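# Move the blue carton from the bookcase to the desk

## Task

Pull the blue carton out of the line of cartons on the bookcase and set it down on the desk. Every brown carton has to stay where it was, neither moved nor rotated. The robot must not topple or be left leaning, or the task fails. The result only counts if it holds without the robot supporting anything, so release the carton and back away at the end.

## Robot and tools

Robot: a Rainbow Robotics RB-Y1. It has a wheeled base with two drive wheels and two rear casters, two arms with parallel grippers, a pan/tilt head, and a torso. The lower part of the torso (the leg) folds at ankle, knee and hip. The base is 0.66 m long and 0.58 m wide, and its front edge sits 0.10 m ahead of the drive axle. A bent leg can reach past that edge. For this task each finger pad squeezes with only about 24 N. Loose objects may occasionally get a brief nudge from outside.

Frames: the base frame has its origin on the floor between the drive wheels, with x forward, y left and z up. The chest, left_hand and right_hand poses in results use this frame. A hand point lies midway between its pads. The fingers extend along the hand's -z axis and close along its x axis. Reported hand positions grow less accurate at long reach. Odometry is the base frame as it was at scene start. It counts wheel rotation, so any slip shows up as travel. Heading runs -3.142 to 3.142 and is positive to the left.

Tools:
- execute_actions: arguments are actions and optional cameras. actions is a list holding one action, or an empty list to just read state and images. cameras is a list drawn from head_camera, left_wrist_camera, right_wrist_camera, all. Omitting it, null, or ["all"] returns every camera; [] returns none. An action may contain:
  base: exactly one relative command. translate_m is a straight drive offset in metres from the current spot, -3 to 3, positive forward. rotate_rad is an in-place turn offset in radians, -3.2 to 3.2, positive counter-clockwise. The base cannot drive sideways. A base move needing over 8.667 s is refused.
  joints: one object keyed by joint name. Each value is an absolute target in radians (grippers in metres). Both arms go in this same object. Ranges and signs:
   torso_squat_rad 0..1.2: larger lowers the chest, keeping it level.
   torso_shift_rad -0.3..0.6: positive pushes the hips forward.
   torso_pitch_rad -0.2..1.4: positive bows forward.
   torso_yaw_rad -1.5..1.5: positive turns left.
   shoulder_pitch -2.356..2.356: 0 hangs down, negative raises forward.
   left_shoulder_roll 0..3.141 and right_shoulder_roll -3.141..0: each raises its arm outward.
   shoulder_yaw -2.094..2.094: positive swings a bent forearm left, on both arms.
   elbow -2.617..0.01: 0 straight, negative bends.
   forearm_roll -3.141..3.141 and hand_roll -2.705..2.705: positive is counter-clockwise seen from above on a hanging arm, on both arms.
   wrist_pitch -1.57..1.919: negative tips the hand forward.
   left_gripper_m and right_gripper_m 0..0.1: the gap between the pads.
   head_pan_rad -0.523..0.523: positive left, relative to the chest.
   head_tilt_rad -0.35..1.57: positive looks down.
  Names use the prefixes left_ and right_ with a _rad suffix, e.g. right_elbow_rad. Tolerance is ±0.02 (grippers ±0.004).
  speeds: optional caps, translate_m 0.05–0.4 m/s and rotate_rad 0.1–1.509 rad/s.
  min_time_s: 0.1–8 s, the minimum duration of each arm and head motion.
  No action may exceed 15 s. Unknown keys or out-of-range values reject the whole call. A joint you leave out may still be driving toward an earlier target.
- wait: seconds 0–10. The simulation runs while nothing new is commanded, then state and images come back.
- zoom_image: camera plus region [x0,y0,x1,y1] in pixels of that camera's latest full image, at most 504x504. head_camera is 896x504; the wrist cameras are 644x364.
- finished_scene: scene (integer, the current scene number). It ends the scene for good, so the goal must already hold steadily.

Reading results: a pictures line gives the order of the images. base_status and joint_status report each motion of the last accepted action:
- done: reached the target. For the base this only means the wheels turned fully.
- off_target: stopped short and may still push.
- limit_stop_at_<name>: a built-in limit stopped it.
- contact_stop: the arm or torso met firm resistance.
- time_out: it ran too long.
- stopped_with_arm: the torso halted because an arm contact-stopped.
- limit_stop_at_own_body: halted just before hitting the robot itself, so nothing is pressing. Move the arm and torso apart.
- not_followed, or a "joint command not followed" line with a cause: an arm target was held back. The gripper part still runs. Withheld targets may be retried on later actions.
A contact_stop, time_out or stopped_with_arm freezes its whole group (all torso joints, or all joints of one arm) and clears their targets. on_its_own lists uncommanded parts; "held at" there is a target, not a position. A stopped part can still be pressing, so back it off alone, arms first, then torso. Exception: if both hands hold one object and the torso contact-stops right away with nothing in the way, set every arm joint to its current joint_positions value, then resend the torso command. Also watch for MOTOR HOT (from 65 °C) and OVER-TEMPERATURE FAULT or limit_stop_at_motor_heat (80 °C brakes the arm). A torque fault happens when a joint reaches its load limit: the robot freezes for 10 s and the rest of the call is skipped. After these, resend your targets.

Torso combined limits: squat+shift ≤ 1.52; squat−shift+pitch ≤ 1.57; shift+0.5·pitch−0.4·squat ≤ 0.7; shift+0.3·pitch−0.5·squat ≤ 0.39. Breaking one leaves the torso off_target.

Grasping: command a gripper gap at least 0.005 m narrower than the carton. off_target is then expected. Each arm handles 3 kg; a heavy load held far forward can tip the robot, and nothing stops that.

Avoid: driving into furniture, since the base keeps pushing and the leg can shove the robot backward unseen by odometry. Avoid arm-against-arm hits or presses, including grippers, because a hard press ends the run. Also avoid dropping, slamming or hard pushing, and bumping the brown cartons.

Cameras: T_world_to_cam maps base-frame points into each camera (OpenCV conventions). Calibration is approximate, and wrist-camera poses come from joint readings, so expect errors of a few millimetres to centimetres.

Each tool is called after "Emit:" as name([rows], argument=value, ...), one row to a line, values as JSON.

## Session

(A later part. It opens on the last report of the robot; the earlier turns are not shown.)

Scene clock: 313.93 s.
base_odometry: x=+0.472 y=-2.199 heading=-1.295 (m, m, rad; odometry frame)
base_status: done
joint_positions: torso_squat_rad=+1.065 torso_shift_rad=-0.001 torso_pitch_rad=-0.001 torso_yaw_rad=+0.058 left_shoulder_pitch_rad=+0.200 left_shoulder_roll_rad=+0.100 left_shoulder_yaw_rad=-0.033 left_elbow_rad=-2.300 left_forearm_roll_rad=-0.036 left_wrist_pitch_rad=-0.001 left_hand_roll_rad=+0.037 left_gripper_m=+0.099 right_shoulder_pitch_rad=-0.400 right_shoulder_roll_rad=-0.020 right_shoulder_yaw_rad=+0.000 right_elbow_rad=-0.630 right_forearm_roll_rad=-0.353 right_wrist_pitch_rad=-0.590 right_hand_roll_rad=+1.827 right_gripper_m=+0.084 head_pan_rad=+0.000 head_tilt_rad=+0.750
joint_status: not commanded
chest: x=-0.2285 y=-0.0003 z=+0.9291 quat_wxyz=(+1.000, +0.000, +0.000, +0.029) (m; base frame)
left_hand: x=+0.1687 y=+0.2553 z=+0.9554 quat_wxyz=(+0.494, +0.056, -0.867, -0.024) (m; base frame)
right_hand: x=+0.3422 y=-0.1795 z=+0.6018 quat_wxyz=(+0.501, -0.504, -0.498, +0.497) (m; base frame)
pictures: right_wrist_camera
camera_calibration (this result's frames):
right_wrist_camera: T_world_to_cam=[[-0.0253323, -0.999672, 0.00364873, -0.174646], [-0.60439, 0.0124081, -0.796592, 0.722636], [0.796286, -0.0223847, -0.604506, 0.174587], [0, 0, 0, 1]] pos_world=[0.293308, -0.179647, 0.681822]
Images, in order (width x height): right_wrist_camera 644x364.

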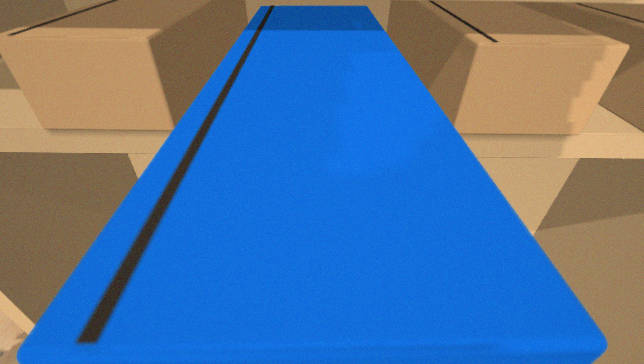

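Emit:
execute_actions([
  {"base": {"translate_m": 0.06}, "speeds": {"translate_m": 0.06}},
], cameras=[])

Emit:
execute_actions([
  {"joints": {"right_gripper_m": 0.1}},
], cameras=["right_wrist_camera"])

Emit:
execute_actions([
  {"joints": {"torso_squat_rad": 0.69}},
], cameras=[])

Emit:
execute_actions([
  {"joints": {"torso_yaw_rad": 0.031, "right_elbow_rad": -0.9, "right_forearm_roll_rad": 0.121, "right_wrist_pitch_rad": 0.588, "right_hand_roll_rad": 1.321, "head_tilt_rad": 0.9}},
], cameras=["head_camera", "right_wrist_camera"])

Scene clock: 435.37 s.
base_odometry: x=+0.488 y=-2.257 heading=-1.295 (m, m, rad; odometry frame)
base_status: done
joint_positions: torso_squat_rad=+1.065 torso_shift_rad=-0.001 torso_pitch_rad=+0.000 torso_yaw_rad=+0.058 left_shoulder_pitch_rad=+0.200 left_shoulder_roll_rad=+0.100 left_shoulder_yaw_rad=-0.033 left_elbow_rad=-2.300 left_forearm_roll_rad=-0.036 left_wrist_pitch_rad=-0.001 left_hand_roll_rad=+0.037 left_gripper_m=+0.099 right_shoulder_pitch_rad=-0.400 right_shoulder_roll_rad=-0.020 right_shoulder_yaw_rad=+0.000 right_elbow_rad=-0.630 right_forearm_roll_rad=-0.353 right_wrist_pitch_rad=-0.590 right_hand_roll_rad=+1.827 right_gripper_m=+0.084 head_pan_rad=+0.000 head_tilt_rad=+0.750
joint_status: not commanded
chest: x=-0.2284 y=-0.0003 z=+0.9291 quat_wxyz=(+1.000, +0.000, +0.000, +0.029) (m; base frame)
left_hand: x=+0.1688 y=+0.2553 z=+0.9554 quat_wxyz=(+0.494, +0.056, -0.867, -0.024) (m; base frame)
right_hand: x=+0.3423 y=-0.1795 z=+0.6018 quat_wxyz=(+0.501, -0.504, -0.498, +0.497) (m; base frame)
pictures: none
No camera images: the call's "cameras" was empty. Leave "cameras" out to get every camera's image.

Scene clock: 436.23 s.
base_odometry: x=+0.488 y=-2.257 heading=-1.295 (m, m, rad; odometry frame)
base_status: not commanded
joint_positions: torso_squat_rad=+1.065 torso_shift_rad=-0.001 torso_pitch_rad=+0.000 torso_yaw_rad=+0.058 left_shoulder_pitch_rad=+0.200 left_shoulder_roll_rad=+0.100 left_shoulder_yaw_rad=-0.033 left_elbow_rad=-2.300 left_forearm_roll_rad=-0.036 left_wrist_pitch_rad=-0.001 left_hand_roll_rad=+0.037 left_gripper_m=+0.099 right_shoulder_pitch_rad=-0.400 right_shoulder_roll_rad=-0.020 right_shoulder_yaw_rad=+0.000 right_elbow_rad=-0.630 right_forearm_roll_rad=-0.353 right_wrist_pitch_rad=-0.590 right_hand_roll_rad=+1.827 right_gripper_m=+0.099 head_pan_rad=+0.000 head_tilt_rad=+0.750
joint_status: all done
chest: x=-0.2284 y=-0.0003 z=+0.9291 quat_wxyz=(+1.000, +0.000, +0.000, +0.029) (m; base frame)
left_hand: x=+0.1688 y=+0.2553 z=+0.9554 quat_wxyz=(+0.494, +0.056, -0.867, -0.024) (m; base frame)
right_hand: x=+0.3423 y=-0.1795 z=+0.6018 quat_wxyz=(+0.501, -0.504, -0.498, +0.497) (m; base frame)
pictures: right_wrist_camera
camera_calibration (this result's frames):
right_wrist_camera: T_world_to_cam=[[-0.025301, -0.999673, 0.00363925, -0.174628], [-0.604396, 0.0123969, -0.796588, 0.722672], [0.796282, -0.022354, -0.604512, 0.174553], [0, 0, 0, 1]] pos_world=[0.293368, -0.179628, 0.681826]
Images, in order (width x height): right_wrist_camera 644x364.

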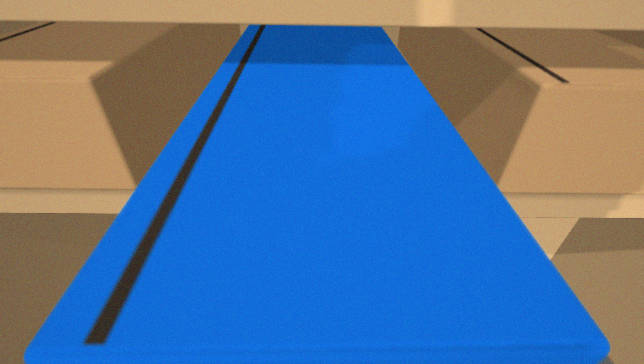

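Scene clock: 438.27 s.
base_odometry: x=+0.488 y=-2.257 heading=-1.295 (m, m, rad; odometry frame)
base_status: not commanded
joint_positions: torso_squat_rad=+0.690 torso_shift_rad=-0.001 torso_pitch_rad=+0.000 torso_yaw_rad=+0.058 left_shoulder_pitch_rad=+0.200 left_shoulder_roll_rad=+0.100 left_shoulder_yaw_rad=-0.033 left_elbow_rad=-2.300 left_forearm_roll_rad=-0.036 left_wrist_pitch_rad=-0.001 left_hand_roll_rad=+0.037 left_gripper_m=+0.099 right_shoulder_pitch_rad=-0.400 right_shoulder_roll_rad=-0.020 right_shoulder_yaw_rad=+0.000 right_elbow_rad=-0.630 right_forearm_roll_rad=-0.353 right_wrist_pitch_rad=-0.590 right_hand_roll_rad=+1.827 right_gripper_m=+0.099 head_pan_rad=+0.000 head_tilt_rad=+0.750
joint_status: all done
chest: x=-0.2286 y=-0.0004 z=+1.1298 quat_wxyz=(+1.000, +0.000, +0.000, +0.029) (m; base frame)
left_hand: x=+0.1686 y=+0.2552 z=+1.1561 quat_wxyz=(+0.494, +0.056, -0.867, -0.024) (m; base frame)
right_hand: x=+0.3421 y=-0.1796 z=+0.8025 quat_wxyz=(+0.501, -0.504, -0.498, +0.497) (m; base frame)
pictures: none
No camera images: the call's "cameras" was empty. Leave "cameras" out to get every camera's image.

Scene clock: 439.63 s.
base_odometry: x=+0.488 y=-2.257 heading=-1.295 (m, m, rad; odometry frame)
base_status: not commanded
joint_positions: torso_squat_rad=+0.690 torso_shift_rad=-0.001 torso_pitch_rad=+0.000 torso_yaw_rad=+0.031 left_shoulder_pitch_rad=+0.200 left_shoulder_roll_rad=+0.100 left_shoulder_yaw_rad=-0.033 left_elbow_rad=-2.300 left_forearm_roll_rad=-0.036 left_wrist_pitch_rad=-0.001 left_hand_roll_rad=+0.037 left_gripper_m=+0.099 right_shoulder_pitch_rad=-0.400 right_shoulder_roll_rad=-0.020 right_shoulder_yaw_rad=+0.000 right_elbow_rad=-0.900 right_forearm_roll_rad=+0.121 right_wrist_pitch_rad=+0.588 right_hand_roll_rad=+1.321 right_gripper_m=+0.099 head_pan_rad=+0.000 head_tilt_rad=+0.900
joint_status: all done
chest: x=-0.2286 y=-0.0004 z=+1.1298 quat_wxyz=(+1.000, +0.000, +0.000, +0.015) (m; base frame)
left_hand: x=+0.1754 y=+0.2444 z=+1.1561 quat_wxyz=(+0.494, +0.044, -0.868, -0.031) (m; base frame)
right_hand: x=+0.2904 y=-0.1783 z=+0.6840 quat_wxyz=(+0.664, -0.242, -0.242, +0.664) (m; base frame)
pictures: head_camera, right_wrist_camera
camera_calibration (this result's frames):
head_camera: T_world_to_cam=[[-0.0127834, -0.9999, -0.00599981, 0.00677039], [-0.801764, 0.0138354, -0.597481, 0.688715], [0.597505, -0.00282741, -0.80186, 1.14322], [0, 0, 0, 1]] pos_world=[-0.130804, 0.000473395, 1.32824]
right_wrist_camera: T_world_to_cam=[[-0.00986617, -0.999877, 0.0121822, -0.185371], [-0.998914, 0.00930055, -0.0456439, 0.357174], [0.045525, -0.0126193, -0.998883, 0.755108], [0, 0, 0, 1]] pos_world=[0.320581, -0.179141, 0.772826]
Images, in order (width x height): head_camera 896x504, right_wrist_camera 644x364.

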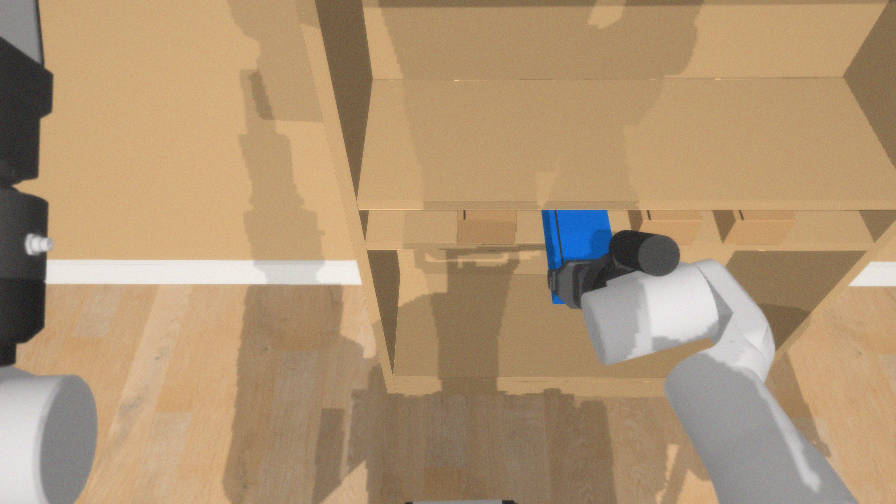

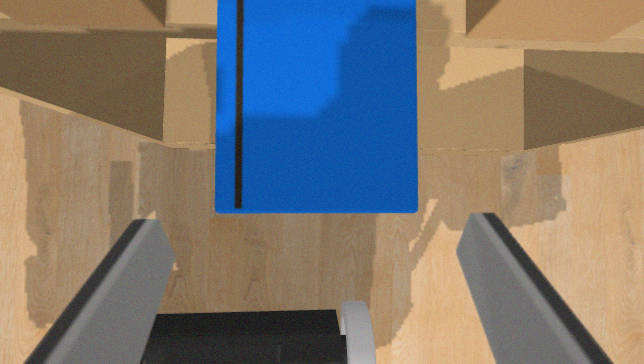

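Emit:
execute_actions([
  {"base": {"translate_m": 0.095}, "speeds": {"translate_m": 0.06}, "joints": {"torso_squat_rad": 0.785}},
], cameras=["head_camera", "right_wrist_camera"])

Scene clock: 465.83 s.
base_odometry: x=+0.514 y=-2.348 heading=-1.294 (m, m, rad; odometry frame)
base_status: done
joint_positions: torso_squat_rad=+0.785 torso_shift_rad=-0.001 torso_pitch_rad=+0.000 torso_yaw_rad=+0.031 left_shoulder_pitch_rad=+0.200 left_shoulder_roll_rad=+0.100 left_shoulder_yaw_rad=-0.033 left_elbow_rad=-2.300 left_forearm_roll_rad=-0.036 left_wrist_pitch_rad=-0.001 left_hand_roll_rad=+0.037 left_gripper_m=+0.099 right_shoulder_pitch_rad=-0.400 right_shoulder_roll_rad=-0.020 right_shoulder_yaw_rad=+0.000 right_elbow_rad=-0.900 right_forearm_roll_rad=+0.121 right_wrist_pitch_rad=+0.588 right_hand_roll_rad=+1.321 right_gripper_m=+0.099 head_pan_rad=+0.000 head_tilt_rad=+0.900
joint_status: all done
chest: x=-0.2286 y=-0.0004 z=+1.0851 quat_wxyz=(+1.000, +0.000, +0.000, +0.015) (m; base frame)
left_hand: x=+0.1754 y=+0.2444 z=+1.1114 quat_wxyz=(+0.494, +0.044, -0.868, -0.031) (m; base frame)
right_hand: x=+0.2905 y=-0.1783 z=+0.6394 quat_wxyz=(+0.664, -0.242, -0.242, +0.664) (m; base frame)
pictures: head_camera, right_wrist_camera
camera_calibration (this result's frames):
head_camera: T_world_to_cam=[[-0.0127834, -0.9999, -0.0060004, 0.00653031], [-0.801707, 0.0138355, -0.597557, 0.662089], [0.59758, -0.00282825, -0.801804, 1.10734], [0, 0, 0, 1]] pos_world=[-0.130839, 0.00050115, 1.28354]
right_wrist_camera: T_world_to_cam=[[-0.00988457, -0.999877, 0.012181, -0.184799], [-0.998909, 0.00931753, -0.04576, 0.355244], [0.0456409, -0.0126201, -0.998878, 0.71048], [0, 0, 0, 1]] pos_world=[0.320603, -0.17912, 0.72819]
Images, in order (width x height): head_camera 896x504, right_wrist_camera 644x364.

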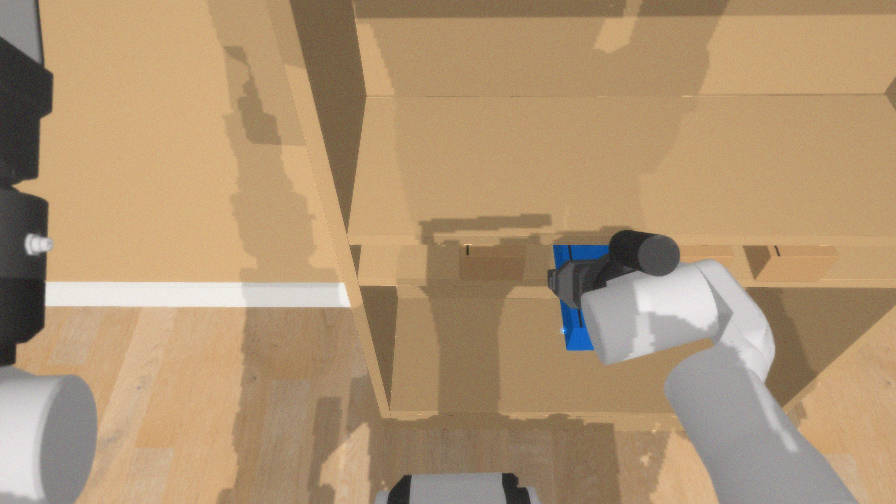

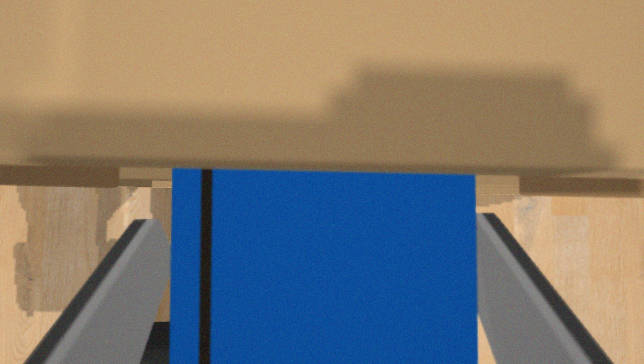

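Emit:
execute_actions([
  {"base": {"translate_m": 0.03}, "speeds": {"translate_m": 0.05}, "joints": {"torso_squat_rad": 0.805}},
], cameras=["head_camera", "right_wrist_camera"])

Scene clock: 475.97 s.
base_odometry: x=+0.523 y=-2.377 heading=-1.294 (m, m, rad; odometry frame)
base_status: done
joint_positions: torso_squat_rad=+0.805 torso_shift_rad=-0.001 torso_pitch_rad=+0.000 torso_yaw_rad=+0.031 left_shoulder_pitch_rad=+0.200 left_shoulder_roll_rad=+0.100 left_shoulder_yaw_rad=-0.033 left_elbow_rad=-2.300 left_forearm_roll_rad=-0.036 left_wrist_pitch_rad=-0.001 left_hand_roll_rad=+0.037 left_gripper_m=+0.099 right_shoulder_pitch_rad=-0.400 right_shoulder_roll_rad=-0.020 right_shoulder_yaw_rad=+0.000 right_elbow_rad=-0.900 right_forearm_roll_rad=+0.121 right_wrist_pitch_rad=+0.588 right_hand_roll_rad=+1.321 right_gripper_m=+0.099 head_pan_rad=+0.000 head_tilt_rad=+0.900
joint_status: all done
chest: x=-0.2286 y=-0.0004 z=+1.0751 quat_wxyz=(+1.000, +0.000, +0.000, +0.015) (m; base frame)
left_hand: x=+0.1754 y=+0.2444 z=+1.1015 quat_wxyz=(+0.494, +0.044, -0.868, -0.031) (m; base frame)
right_hand: x=+0.2905 y=-0.1782 z=+0.6294 quat_wxyz=(+0.664, -0.242, -0.242, +0.664) (m; base frame)
pictures: head_camera, right_wrist_camera
camera_calibration (this result's frames):
head_camera: T_world_to_cam=[[-0.012783, -0.9999, -0.00600042, 0.00647668], [-0.801704, 0.0138352, -0.597562, 0.656126], [0.597585, -0.00282808, -0.801801, 1.09932], [0, 0, 0, 1]] pos_world=[-0.130836, 0.00050737, 1.27355]
right_wrist_camera: T_world_to_cam=[[-0.00987715, -0.999877, 0.0121747, -0.184663], [-0.998906, 0.00930964, -0.0458208, 0.354853], [0.0457018, -0.012614, -0.998875, 0.700506], [0, 0, 0, 1]] pos_world=[0.320627, -0.179108, 0.718226]
Images, in order (width x height): head_camera 896x504, right_wrist_camera 644x364.

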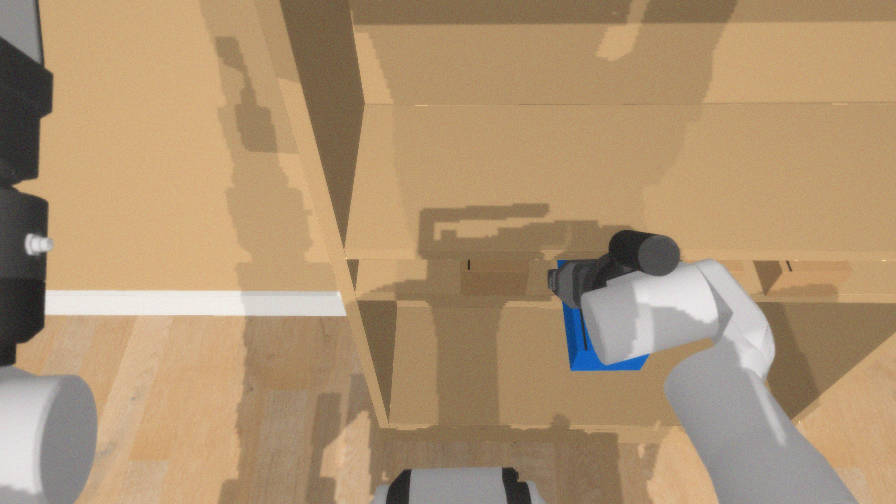

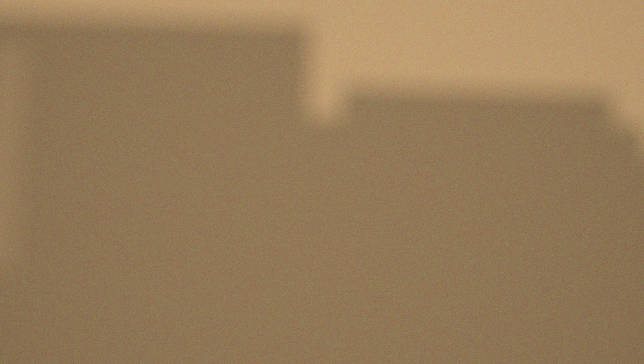

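Emit:
execute_actions([
  {"joints": {"right_gripper_m": 0.06}},
], cameras=[])

Emit:
execute_actions([
  {"base": {"translate_m": -0.06}, "speeds": {"translate_m": 0.05}},
], cameras=["head_camera", "right_wrist_camera"])

Scene clock: 481.03 s.
base_odometry: x=+0.523 y=-2.377 heading=-1.294 (m, m, rad; odometry frame)
base_status: not commanded
joint_positions: torso_squat_rad=+0.805 torso_shift_rad=-0.001 torso_pitch_rad=+0.000 torso_yaw_rad=+0.031 left_shoulder_pitch_rad=+0.200 left_shoulder_roll_rad=+0.100 left_shoulder_yaw_rad=-0.033 left_elbow_rad=-2.300 left_forearm_roll_rad=-0.036 left_wrist_pitch_rad=-0.001 left_hand_roll_rad=+0.037 left_gripper_m=+0.099 right_shoulder_pitch_rad=-0.400 right_shoulder_roll_rad=-0.020 right_shoulder_yaw_rad=+0.000 right_elbow_rad=-0.900 right_forearm_roll_rad=+0.121 right_wrist_pitch_rad=+0.588 right_hand_roll_rad=+1.321 right_gripper_m=+0.084 head_pan_rad=+0.000 head_tilt_rad=+0.900
joint_status: right_gripper_m off_target (ended at +0.084, target +0.060)
chest: x=-0.2286 y=-0.0004 z=+1.0751 quat_wxyz=(+1.000, +0.000, +0.000, +0.015) (m; base frame)
left_hand: x=+0.1754 y=+0.2444 z=+1.1015 quat_wxyz=(+0.494, +0.044, -0.868, -0.031) (m; base frame)
right_hand: x=+0.2905 y=-0.1782 z=+0.6294 quat_wxyz=(+0.664, -0.242, -0.242, +0.664) (m; base frame)
pictures: none
No camera images: the call's "cameras" was empty. Leave "cameras" out to get every camera's image.

Scene clock: 483.03 s.
base_odometry: x=+0.506 y=-2.319 heading=-1.294 (m, m, rad; odometry frame)
base_status: done
joint_positions: torso_squat_rad=+0.805 torso_shift_rad=-0.001 torso_pitch_rad=-0.001 torso_yaw_rad=+0.031 left_shoulder_pitch_rad=+0.200 left_shoulder_roll_rad=+0.100 left_shoulder_yaw_rad=-0.033 left_elbow_rad=-2.300 left_forearm_roll_rad=-0.036 left_wrist_pitch_rad=-0.001 left_hand_roll_rad=+0.037 left_gripper_m=+0.099 right_shoulder_pitch_rad=-0.400 right_shoulder_roll_rad=-0.020 right_shoulder_yaw_rad=+0.000 right_elbow_rad=-0.900 right_forearm_roll_rad=+0.121 right_wrist_pitch_rad=+0.588 right_hand_roll_rad=+1.321 right_gripper_m=+0.084 head_pan_rad=+0.000 head_tilt_rad=+0.900
joint_status: not commanded
chest: x=-0.2286 y=-0.0004 z=+1.0751 quat_wxyz=(+1.000, +0.000, +0.000, +0.015) (m; base frame)
left_hand: x=+0.1754 y=+0.2444 z=+1.1015 quat_wxyz=(+0.494, +0.044, -0.868, -0.031) (m; base frame)
right_hand: x=+0.2905 y=-0.1782 z=+0.6295 quat_wxyz=(+0.664, -0.242, -0.242, +0.664) (m; base frame)
pictures: head_camera, right_wrist_camera
camera_calibration (this result's frames):
head_camera: T_world_to_cam=[[-0.0127828, -0.9999, -0.00600033, 0.00647669], [-0.801694, 0.0138349, -0.597575, 0.656136], [0.597598, -0.00282823, -0.801791, 1.09931], [0, 0, 0, 1]] pos_world=[-0.130845, 0.000507585, 1.27355]
right_wrist_camera: T_world_to_cam=[[-0.00987553, -0.999877, 0.0121563, -0.184645], [-0.998899, 0.00930683, -0.0459812, 0.354995], [0.0458624, -0.012597, -0.998868, 0.700518], [0, 0, 0, 1]] pos_world=[0.320653, -0.179102, 0.718293]
Images, in order (width x height): head_camera 896x504, right_wrist_camera 644x364.

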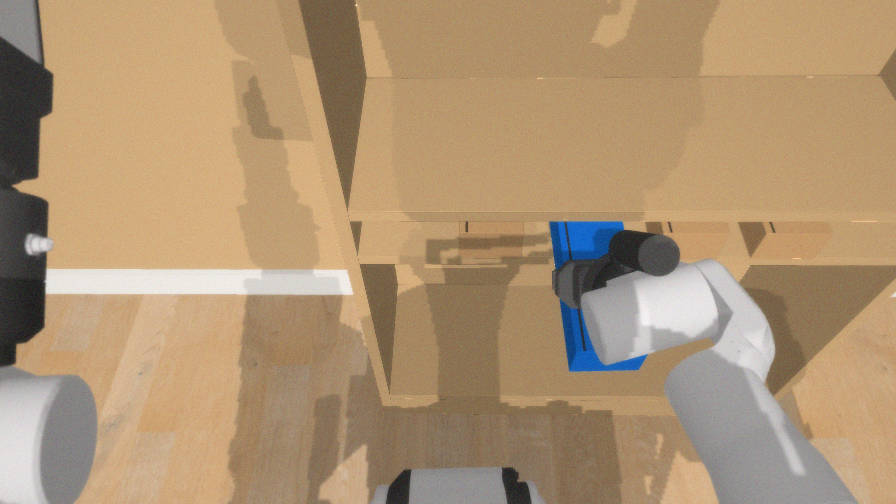

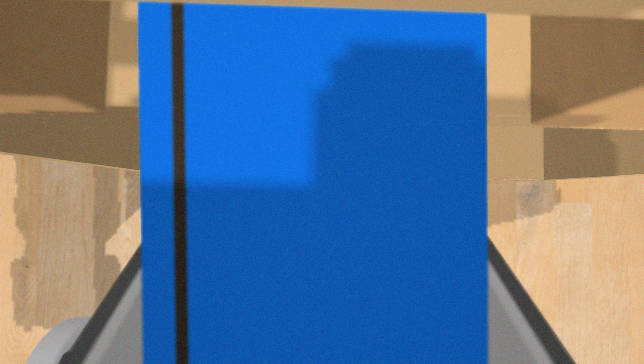

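Emit:
execute_actions([
  {"base": {"translate_m": -0.04}, "speeds": {"translate_m": 0.05}, "joints": {"torso_squat_rad": 0.783}},
], cameras=["head_camera", "right_wrist_camera"])

Scene clock: 489.57 s.
base_odometry: x=+0.495 y=-2.281 heading=-1.295 (m, m, rad; odometry frame)
base_status: done
joint_positions: torso_squat_rad=+0.783 torso_shift_rad=-0.001 torso_pitch_rad=+0.000 torso_yaw_rad=+0.031 left_shoulder_pitch_rad=+0.200 left_shoulder_roll_rad=+0.100 left_shoulder_yaw_rad=-0.033 left_elbow_rad=-2.300 left_forearm_roll_rad=-0.036 left_wrist_pitch_rad=-0.001 left_hand_roll_rad=+0.037 left_gripper_m=+0.099 right_shoulder_pitch_rad=-0.400 right_shoulder_roll_rad=-0.020 right_shoulder_yaw_rad=+0.000 right_elbow_rad=-0.900 right_forearm_roll_rad=+0.121 right_wrist_pitch_rad=+0.588 right_hand_roll_rad=+1.321 right_gripper_m=+0.084 head_pan_rad=+0.000 head_tilt_rad=+0.900
joint_status: all done
chest: x=-0.2286 y=-0.0004 z=+1.0861 quat_wxyz=(+1.000, +0.000, +0.000, +0.015) (m; base frame)
left_hand: x=+0.1754 y=+0.2444 z=+1.1124 quat_wxyz=(+0.494, +0.044, -0.868, -0.031) (m; base frame)
right_hand: x=+0.2905 y=-0.1783 z=+0.6404 quat_wxyz=(+0.664, -0.242, -0.242, +0.664) (m; base frame)
pictures: head_camera, right_wrist_camera
camera_calibration (this result's frames):
head_camera: T_world_to_cam=[[-0.0127832, -0.9999, -0.00600022, 0.00653542], [-0.801707, 0.0138352, -0.597557, 0.662674], [0.59758, -0.00282825, -0.801804, 1.10813], [0, 0, 0, 1]] pos_world=[-0.130843, 0.000500606, 1.28453]
right_wrist_camera: T_world_to_cam=[[-0.00990676, -0.999877, 0.0121716, -0.184806], [-0.998906, 0.00933941, -0.0458162, 0.355331], [0.0456969, -0.0126122, -0.998876, 0.711469], [0, 0, 0, 1]] pos_world=[0.3206, -0.179129, 0.729198]
Images, in order (width x height): head_camera 896x504, right_wrist_camera 644x364.

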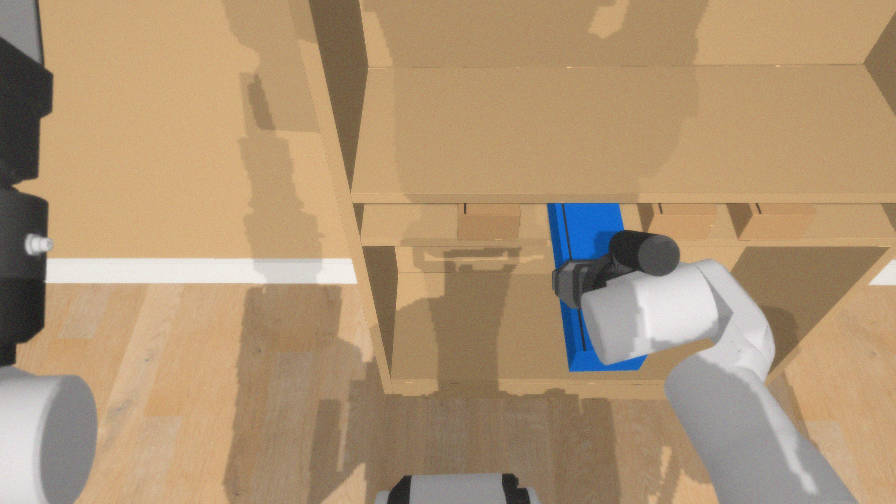

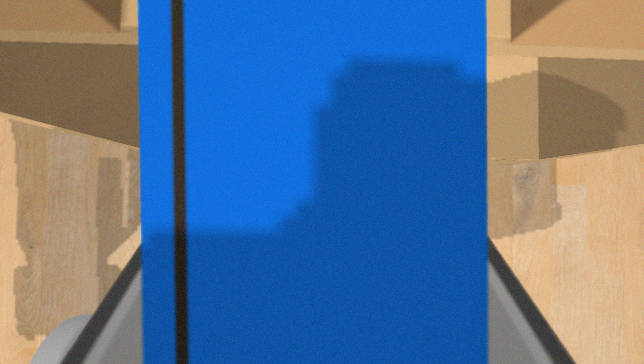

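Emit:
execute_actions([
  {"base": {"translate_m": -0.08}, "speeds": {"translate_m": 0.08}},
], cameras=["head_camera"])

Emit:
execute_actions([
  {"base": {"translate_m": -0.4}, "joints": {"torso_squat_rad": 0.1, "head_tilt_rad": 0.6}},
], cameras=["head_camera"])

Emit:
execute_actions([
  {"base": {"rotate_rad": 3.14}, "speeds": {"rotate_rad": 1.0}},
], cameras=["head_camera", "right_wrist_camera"])

Scene clock: 522.40 s.
base_odometry: x=+0.473 y=-2.204 heading=-1.296 (m, m, rad; odometry frame)
base_status: done
joint_positions: torso_squat_rad=+0.783 torso_shift_rad=-0.001 torso_pitch_rad=-0.001 torso_yaw_rad=+0.031 left_shoulder_pitch_rad=+0.200 left_shoulder_roll_rad=+0.100 left_shoulder_yaw_rad=-0.033 left_elbow_rad=-2.300 left_forearm_roll_rad=-0.036 left_wrist_pitch_rad=-0.001 left_hand_roll_rad=+0.037 left_gripper_m=+0.099 right_shoulder_pitch_rad=-0.400 right_shoulder_roll_rad=-0.020 right_shoulder_yaw_rad=+0.000 right_elbow_rad=-0.900 right_forearm_roll_rad=+0.121 right_wrist_pitch_rad=+0.588 right_hand_roll_rad=+1.321 right_gripper_m=+0.084 head_pan_rad=+0.000 head_tilt_rad=+0.900
joint_status: not commanded
chest: x=-0.2287 y=-0.0004 z=+1.0861 quat_wxyz=(+1.000, +0.000, +0.000, +0.015) (m; base frame)
left_hand: x=+0.1753 y=+0.2444 z=+1.1124 quat_wxyz=(+0.494, +0.044, -0.868, -0.031) (m; base frame)
right_hand: x=+0.2904 y=-0.1783 z=+0.6404 quat_wxyz=(+0.664, -0.242, -0.242, +0.664) (m; base frame)
pictures: head_camera
camera_calibration (this result's frames):
head_camera: T_world_to_cam=[[-0.0127829, -0.9999, -0.00600192, 0.00653637], [-0.80164, 0.0138357, -0.597647, 0.662733], [0.597671, -0.00282828, -0.801737, 1.10811], [0, 0, 0, 1]] pos_world=[-0.130929, 0.000500398, 1.28453]
Images, in order (width x height): head_camera 896x504.

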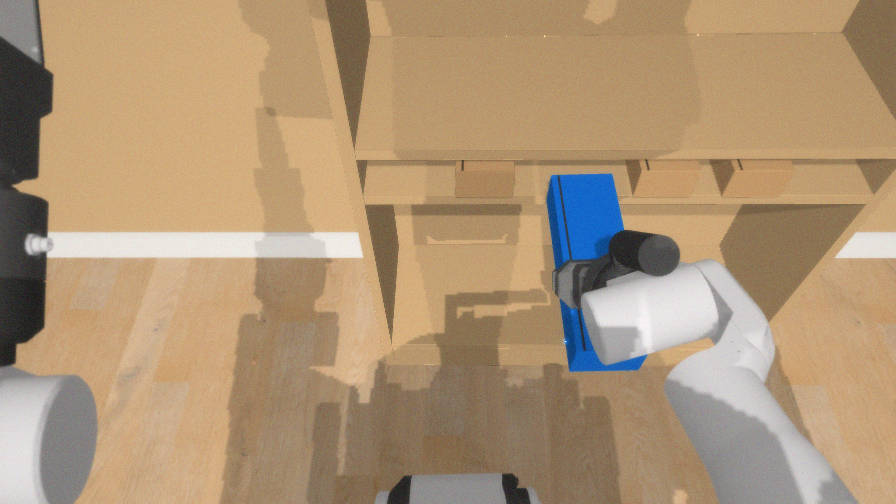

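Scene clock: 525.47 s.
base_odometry: x=+0.365 y=-1.819 heading=-1.296 (m, m, rad; odometry frame)
base_status: done
joint_positions: torso_squat_rad=+0.100 torso_shift_rad=-0.001 torso_pitch_rad=+0.000 torso_yaw_rad=+0.031 left_shoulder_pitch_rad=+0.200 left_shoulder_roll_rad=+0.100 left_shoulder_yaw_rad=-0.033 left_elbow_rad=-2.300 left_forearm_roll_rad=-0.036 left_wrist_pitch_rad=-0.001 left_hand_roll_rad=+0.037 left_gripper_m=+0.099 right_shoulder_pitch_rad=-0.400 right_shoulder_roll_rad=-0.020 right_shoulder_yaw_rad=+0.000 right_elbow_rad=-0.900 right_forearm_roll_rad=+0.121 right_wrist_pitch_rad=+0.588 right_hand_roll_rad=+1.321 right_gripper_m=+0.084 head_pan_rad=+0.000 head_tilt_rad=+0.600
joint_status: all done
chest: x=-0.2287 y=-0.0005 z=+1.2864 quat_wxyz=(+1.000, +0.000, +0.000, +0.015) (m; base frame)
left_hand: x=+0.1753 y=+0.2443 z=+1.3127 quat_wxyz=(+0.494, +0.044, -0.868, -0.031) (m; base frame)
right_hand: x=+0.2902 y=-0.1784 z=+0.8406 quat_wxyz=(+0.664, -0.242, -0.242, +0.664) (m; base frame)
pictures: head_camera
camera_calibration (this result's frames):
head_camera: T_world_to_cam=[[-0.00914313, -0.999784, -0.0186873, 0.0272232], [-0.589608, 0.020484, -0.80743, 1.13815], [0.807638, 0.00363576, -0.589668, 0.996917], [0, 0, 0, 1]] pos_world=[-0.133834, 0.000278764, 1.50734]
Images, in order (width x height): head_camera 896x504.

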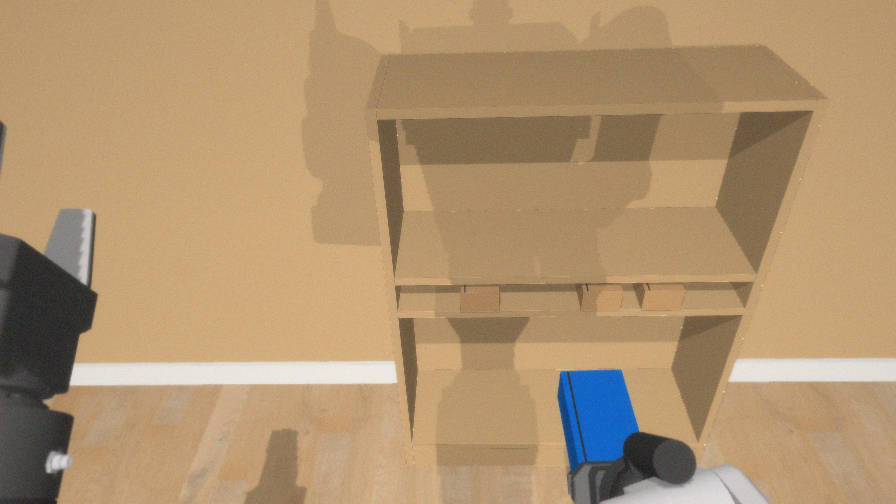

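Scene clock: 530.93 s.
base_odometry: x=+0.365 y=-1.819 heading=+1.844 (m, m, rad; odometry frame)
base_status: done
joint_positions: torso_squat_rad=+0.100 torso_shift_rad=-0.001 torso_pitch_rad=-0.001 torso_yaw_rad=+0.031 left_shoulder_pitch_rad=+0.200 left_shoulder_roll_rad=+0.100 left_shoulder_yaw_rad=-0.033 left_elbow_rad=-2.300 left_forearm_roll_rad=-0.036 left_wrist_pitch_rad=-0.001 left_hand_roll_rad=+0.037 left_gripper_m=+0.099 right_shoulder_pitch_rad=-0.400 right_shoulder_roll_rad=-0.020 right_shoulder_yaw_rad=+0.000 right_elbow_rad=-0.900 right_forearm_roll_rad=+0.121 right_wrist_pitch_rad=+0.588 right_hand_roll_rad=+1.321 right_gripper_m=+0.084 head_pan_rad=+0.000 head_tilt_rad=+0.600
joint_status: not commanded
chest: x=-0.2288 y=-0.0005 z=+1.2864 quat_wxyz=(+1.000, +0.000, +0.000, +0.015) (m; base frame)
left_hand: x=+0.1751 y=+0.2443 z=+1.3127 quat_wxyz=(+0.494, +0.044, -0.868, -0.031) (m; base frame)
right_hand: x=+0.2902 y=-0.1784 z=+0.8407 quat_wxyz=(+0.664, -0.242, -0.242, +0.664) (m; base frame)
pictures: head_camera, right_wrist_camera
camera_calibration (this result's frames):
head_camera: T_world_to_cam=[[-0.00914182, -0.999783, -0.0187024, 0.0272329], [-0.589489, 0.020496, -0.807516, 1.13823], [0.807725, 0.00364271, -0.589548, 0.996876], [0, 0, 0, 1]] pos_world=[-0.133981, 0.000266639, 1.50735]
right_wrist_camera: T_world_to_cam=[[-0.0099423, -0.999876, 0.0121713, -0.187385], [-0.998912, 0.00937653, -0.0456894, 0.364128], [0.0455696, -0.0126123, -0.998882, 0.911584], [0, 0, 0, 1]] pos_world=[0.320328, -0.179279, 0.929481]
Images, in order (width x height): head_camera 896x504, right_wrist_camera 644x364.

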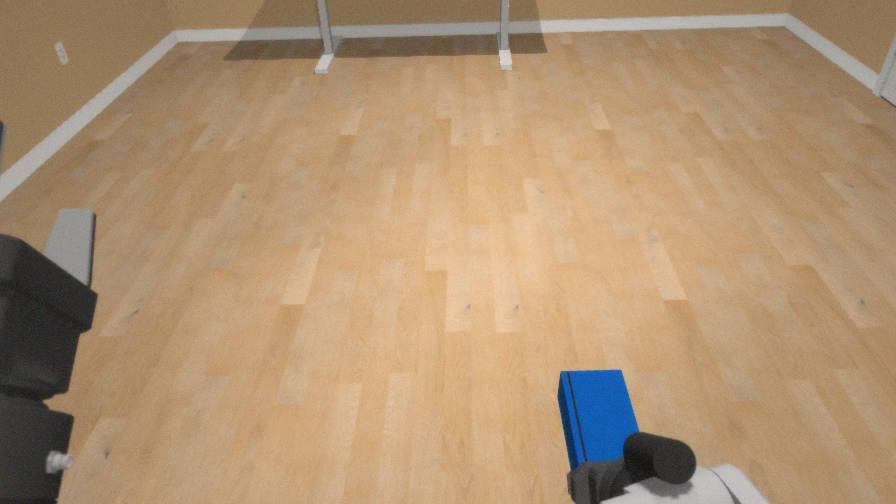

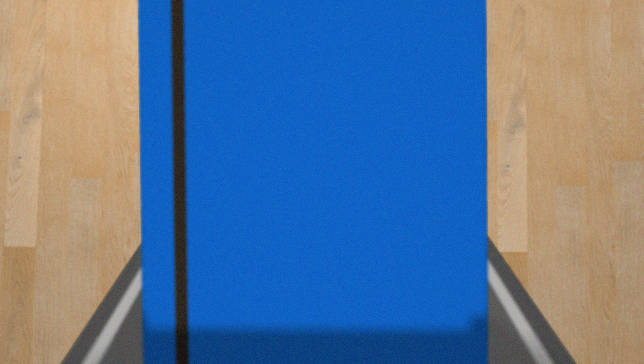

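Emit:
execute_actions([
  {"base": {"rotate_rad": 0.04}},
], cameras=[])

Emit:
execute_actions([
  {"base": {"translate_m": 2.9}},
], cameras=["head_camera"])

Scene clock: 539.80 s.
base_odometry: x=+0.365 y=-1.819 heading=+1.884 (m, m, rad; odometry frame)
base_status: done
joint_positions: torso_squat_rad=+0.100 torso_shift_rad=-0.001 torso_pitch_rad=-0.001 torso_yaw_rad=+0.031 left_shoulder_pitch_rad=+0.200 left_shoulder_roll_rad=+0.100 left_shoulder_yaw_rad=-0.033 left_elbow_rad=-2.300 left_forearm_roll_rad=-0.036 left_wrist_pitch_rad=-0.001 left_hand_roll_rad=+0.037 left_gripper_m=+0.099 right_shoulder_pitch_rad=-0.400 right_shoulder_roll_rad=-0.020 right_shoulder_yaw_rad=+0.000 right_elbow_rad=-0.900 right_forearm_roll_rad=+0.121 right_wrist_pitch_rad=+0.588 right_hand_roll_rad=+1.321 right_gripper_m=+0.084 head_pan_rad=+0.000 head_tilt_rad=+0.600
joint_status: not commanded
chest: x=-0.2288 y=-0.0006 z=+1.2864 quat_wxyz=(+1.000, +0.000, +0.000, +0.015) (m; base frame)
left_hand: x=+0.1752 y=+0.2443 z=+1.3127 quat_wxyz=(+0.494, +0.044, -0.868, -0.031) (m; base frame)
right_hand: x=+0.2902 y=-0.1784 z=+0.8407 quat_wxyz=(+0.664, -0.242, -0.242, +0.664) (m; base frame)
pictures: none
No camera images: the call's "cameras" was empty. Leave "cameras" out to get every camera's image.

Scene clock: 548.60 s.
base_odometry: x=-0.528 y=+0.940 heading=+1.884 (m, m, rad; odometry frame)
base_status: done
joint_positions: torso_squat_rad=+0.100 torso_shift_rad=-0.001 torso_pitch_rad=+0.000 torso_yaw_rad=+0.031 left_shoulder_pitch_rad=+0.200 left_shoulder_roll_rad=+0.100 left_shoulder_yaw_rad=-0.033 left_elbow_rad=-2.300 left_forearm_roll_rad=-0.036 left_wrist_pitch_rad=-0.001 left_hand_roll_rad=+0.037 left_gripper_m=+0.099 right_shoulder_pitch_rad=-0.400 right_shoulder_roll_rad=-0.020 right_shoulder_yaw_rad=+0.000 right_elbow_rad=-0.900 right_forearm_roll_rad=+0.121 right_wrist_pitch_rad=+0.588 right_hand_roll_rad=+1.321 right_gripper_m=+0.084 head_pan_rad=+0.000 head_tilt_rad=+0.600
joint_status: not commanded
chest: x=-0.2287 y=-0.0006 z=+1.2864 quat_wxyz=(+1.000, +0.000, +0.000, +0.015) (m; base frame)
left_hand: x=+0.1752 y=+0.2442 z=+1.3128 quat_wxyz=(+0.494, +0.044, -0.868, -0.031) (m; base frame)
right_hand: x=+0.2903 y=-0.1784 z=+0.8407 quat_wxyz=(+0.664, -0.242, -0.242, +0.664) (m; base frame)
pictures: head_camera
camera_calibration (this result's frames):
head_camera: T_world_to_cam=[[-0.00914342, -0.999783, -0.0187286, 0.0272438], [-0.589561, 0.0205177, -0.807463, 1.13819], [0.807672, 0.00365868, -0.589621, 0.996889], [0, 0, 0, 1]] pos_world=[-0.133876, 0.000237528, 1.50735]
Images, in order (width x height): head_camera 896x504.

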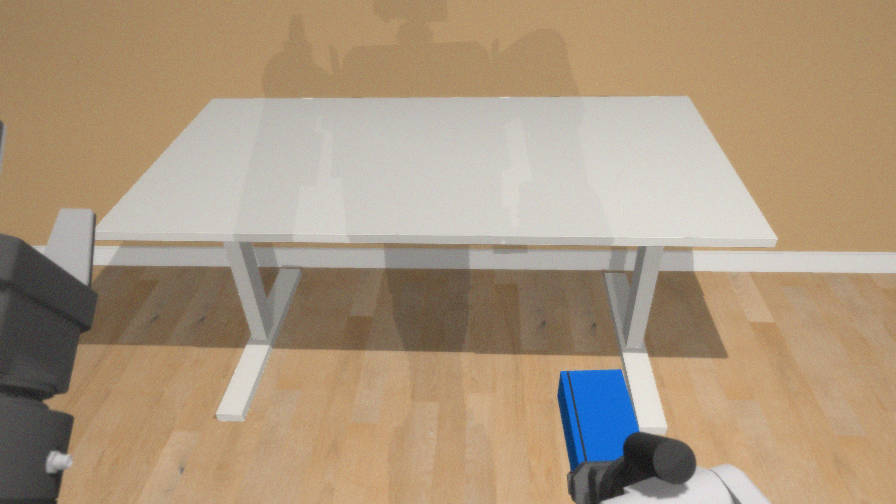

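Emit:
execute_actions([
  {"base": {"translate_m": 0.75}, "joints": {"head_tilt_rad": 1.0}},
], cameras=["head_camera", "right_wrist_camera"])

Scene clock: 569.60 s.
base_odometry: x=-0.759 y=+1.654 heading=+1.884 (m, m, rad; odometry frame)
base_status: done
joint_positions: torso_squat_rad=+0.100 torso_shift_rad=-0.001 torso_pitch_rad=+0.000 torso_yaw_rad=+0.031 left_shoulder_pitch_rad=+0.200 left_shoulder_roll_rad=+0.100 left_shoulder_yaw_rad=-0.033 left_elbow_rad=-2.300 left_forearm_roll_rad=-0.036 left_wrist_pitch_rad=-0.001 left_hand_roll_rad=+0.037 left_gripper_m=+0.099 right_shoulder_pitch_rad=-0.400 right_shoulder_roll_rad=-0.020 right_shoulder_yaw_rad=+0.000 right_elbow_rad=-0.900 right_forearm_roll_rad=+0.121 right_wrist_pitch_rad=+0.588 right_hand_roll_rad=+1.321 right_gripper_m=+0.084 head_pan_rad=+0.000 head_tilt_rad=+1.000
joint_status: all done
chest: x=-0.2287 y=-0.0006 z=+1.2864 quat_wxyz=(+1.000, +0.000, +0.000, +0.015) (m; base frame)
left_hand: x=+0.1752 y=+0.2442 z=+1.3128 quat_wxyz=(+0.494, +0.044, -0.868, -0.031) (m; base frame)
right_hand: x=+0.2903 y=-0.1784 z=+0.8407 quat_wxyz=(+0.664, -0.242, -0.242, +0.664) (m; base frame)
pictures: head_camera, right_wrist_camera
camera_calibration (this result's frames):
head_camera: T_world_to_cam=[[-0.0131372, -0.999912, -0.0016408, 0.00101659], [-0.857362, 0.0121087, -0.514572, 0.647414], [0.514547, -0.0053533, -0.857446, 1.33439], [0, 0, 0, 1]] pos_world=[-0.131522, 0.000320498, 1.47731]
right_wrist_camera: T_world_to_cam=[[-0.00988905, -0.999877, 0.0121404, -0.187355], [-0.99891, 0.00932412, -0.045739, 0.364278], [0.0456202, -0.0125794, -0.99888, 0.911592], [0, 0, 0, 1]] pos_world=[0.320442, -0.179261, 0.929507]
Images, in order (width x height): head_camera 896x504, right_wrist_camera 644x364.

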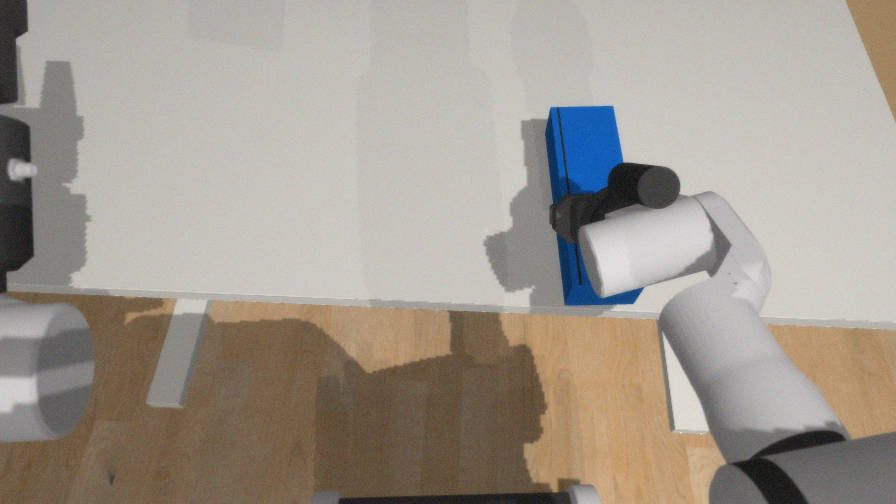

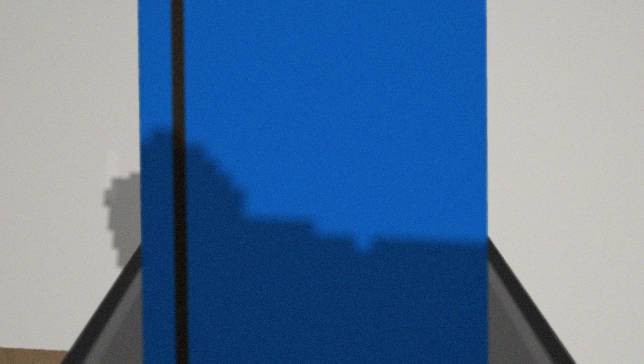

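Emit:
execute_actions([
  {"base": {"translate_m": 0.14}, "joints": {"torso_squat_rad": 0.36}},
], cameras=["head_camera", "right_wrist_camera"])

Scene clock: 583.63 s.
base_odometry: x=-0.802 y=+1.787 heading=+1.884 (m, m, rad; odometry frame)
base_status: done
joint_positions: torso_squat_rad=+0.360 torso_shift_rad=-0.001 torso_pitch_rad=-0.001 torso_yaw_rad=+0.031 left_shoulder_pitch_rad=+0.200 left_shoulder_roll_rad=+0.100 left_shoulder_yaw_rad=-0.033 left_elbow_rad=-2.300 left_forearm_roll_rad=-0.036 left_wrist_pitch_rad=-0.001 left_hand_roll_rad=+0.037 left_gripper_m=+0.099 right_shoulder_pitch_rad=-0.400 right_shoulder_roll_rad=-0.020 right_shoulder_yaw_rad=+0.000 right_elbow_rad=-0.900 right_forearm_roll_rad=+0.121 right_wrist_pitch_rad=+0.588 right_hand_roll_rad=+1.321 right_gripper_m=+0.084 head_pan_rad=+0.000 head_tilt_rad=+1.000
joint_status: all done
chest: x=-0.2288 y=-0.0005 z=+1.2451 quat_wxyz=(+1.000, +0.000, +0.000, +0.015) (m; base frame)
left_hand: x=+0.1752 y=+0.2443 z=+1.2715 quat_wxyz=(+0.494, +0.044, -0.868, -0.031) (m; base frame)
right_hand: x=+0.2904 y=-0.1784 z=+0.7994 quat_wxyz=(+0.664, -0.242, -0.242, +0.664) (m; base frame)
pictures: head_camera, right_wrist_camera
camera_calibration (this result's frames):
head_camera: T_world_to_cam=[[-0.0131372, -0.999912, -0.00164256, 0.000977571], [-0.857298, 0.012109, -0.514679, 0.626265], [0.514653, -0.00535328, -0.857382, 1.29886], [0, 0, 0, 1]] pos_world=[-0.131553, 0.000347218, 1.43594]
right_wrist_camera: T_world_to_cam=[[-0.00989069, -0.999877, 0.0121393, -0.186825], [-0.998904, 0.00932425, -0.0458633, 0.362535], [0.0457445, -0.0125797, -0.998874, 0.870285], [0, 0, 0, 1]] pos_world=[0.320479, -0.179234, 0.8882]
Images, in order (width x height): head_camera 896x504, right_wrist_camera 644x364.

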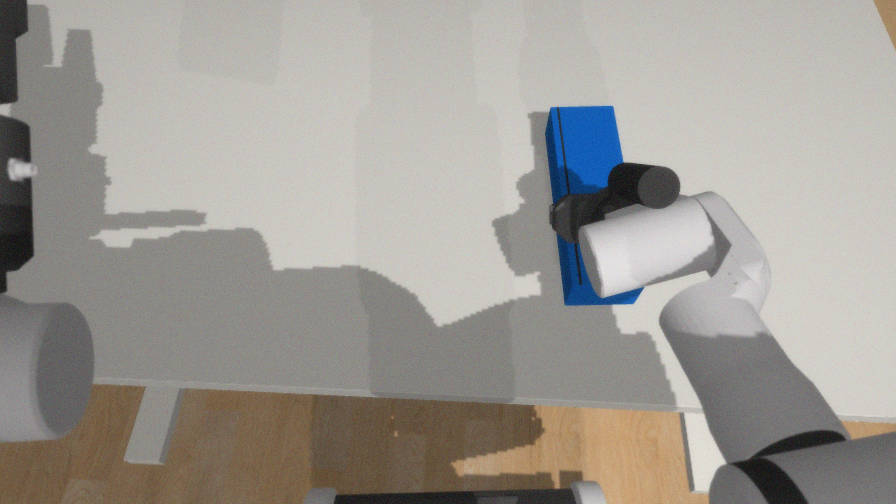

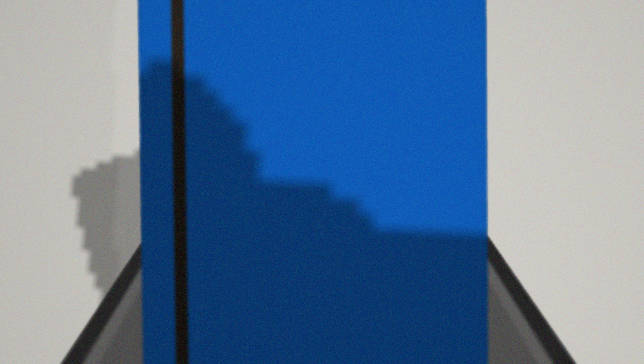

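Emit:
zoom_image(camera="head_camera", region=[480, 90, 680, 320])

Region (480, 90, 680, 320) of head_camera's 896x504 image, scaled by 2.191, with more detail than that image has; it fills the left 438 columns of this view, and the rest is white.

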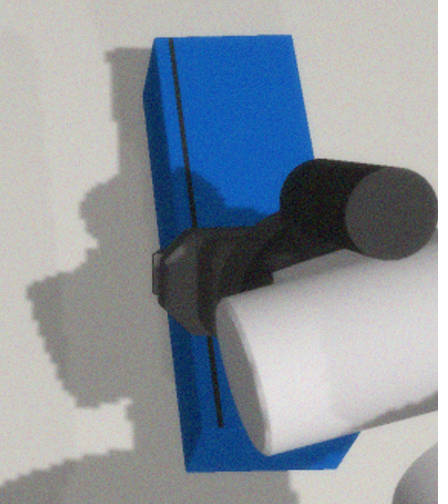

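Emit:
execute_actions([
  {"joints": {"torso_squat_rad": 0.4}},
], cameras=["right_wrist_camera", "head_camera"])

Scene clock: 612.70 s.
base_odometry: x=-0.802 y=+1.787 heading=+1.884 (m, m, rad; odometry frame)
base_status: not commanded
joint_positions: torso_squat_rad=+0.400 torso_shift_rad=-0.001 torso_pitch_rad=-0.001 torso_yaw_rad=+0.031 left_shoulder_pitch_rad=+0.200 left_shoulder_roll_rad=+0.100 left_shoulder_yaw_rad=-0.033 left_elbow_rad=-2.300 left_forearm_roll_rad=-0.036 left_wrist_pitch_rad=-0.001 left_hand_roll_rad=+0.037 left_gripper_m=+0.099 right_shoulder_pitch_rad=-0.400 right_shoulder_roll_rad=-0.020 right_shoulder_yaw_rad=+0.000 right_elbow_rad=-0.900 right_forearm_roll_rad=+0.121 right_wrist_pitch_rad=+0.588 right_hand_roll_rad=+1.321 right_gripper_m=+0.084 head_pan_rad=+0.000 head_tilt_rad=+1.000
joint_status: all done
chest: x=-0.2288 y=-0.0005 z=+1.2347 quat_wxyz=(+1.000, +0.000, +0.000, +0.015) (m; base frame)
left_hand: x=+0.1752 y=+0.2443 z=+1.2611 quat_wxyz=(+0.494, +0.044, -0.868, -0.031) (m; base frame)
right_hand: x=+0.2904 y=-0.1784 z=+0.7890 quat_wxyz=(+0.664, -0.242, -0.242, +0.664) (m; base frame)
pictures: head_camera, right_wrist_camera
camera_calibration (this result's frames):
head_camera: T_world_to_cam=[[-0.0131369, -0.999912, -0.00164317, 0.000967736], [-0.857271, 0.0121087, -0.514723, 0.620955], [0.514698, -0.00535324, -0.857355, 1.28995], [0, 0, 0, 1]] pos_world=[-0.131595, 0.000354062, 1.42556]
right_wrist_camera: T_world_to_cam=[[-0.00989495, -0.999877, 0.0121395, -0.186693], [-0.998902, 0.00932793, -0.0459078, 0.362083], [0.045789, -0.0125805, -0.998872, 0.859923], [0, 0, 0, 1]] pos_world=[0.320464, -0.17923, 0.877842]
Images, in order (width x height): head_camera 896x504, right_wrist_camera 644x364.

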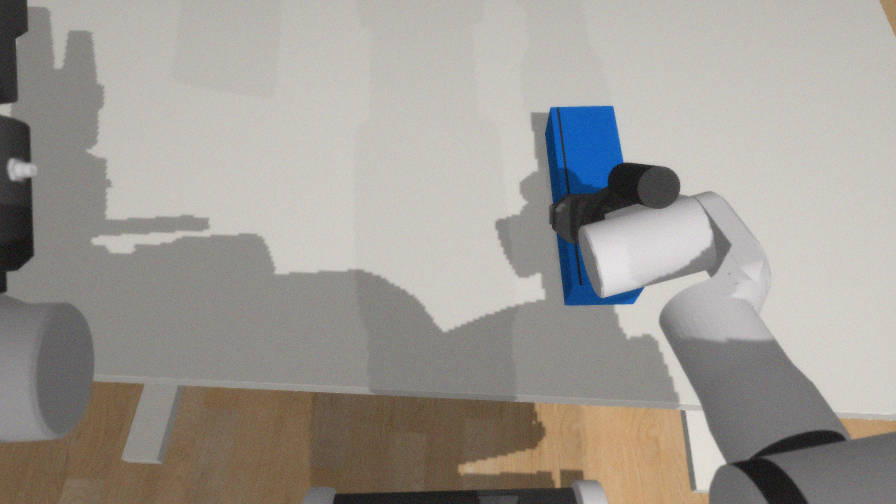

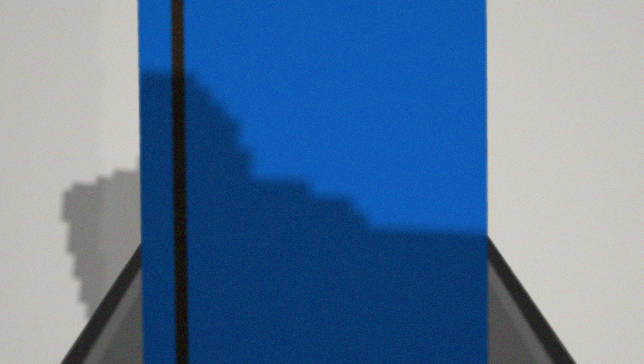

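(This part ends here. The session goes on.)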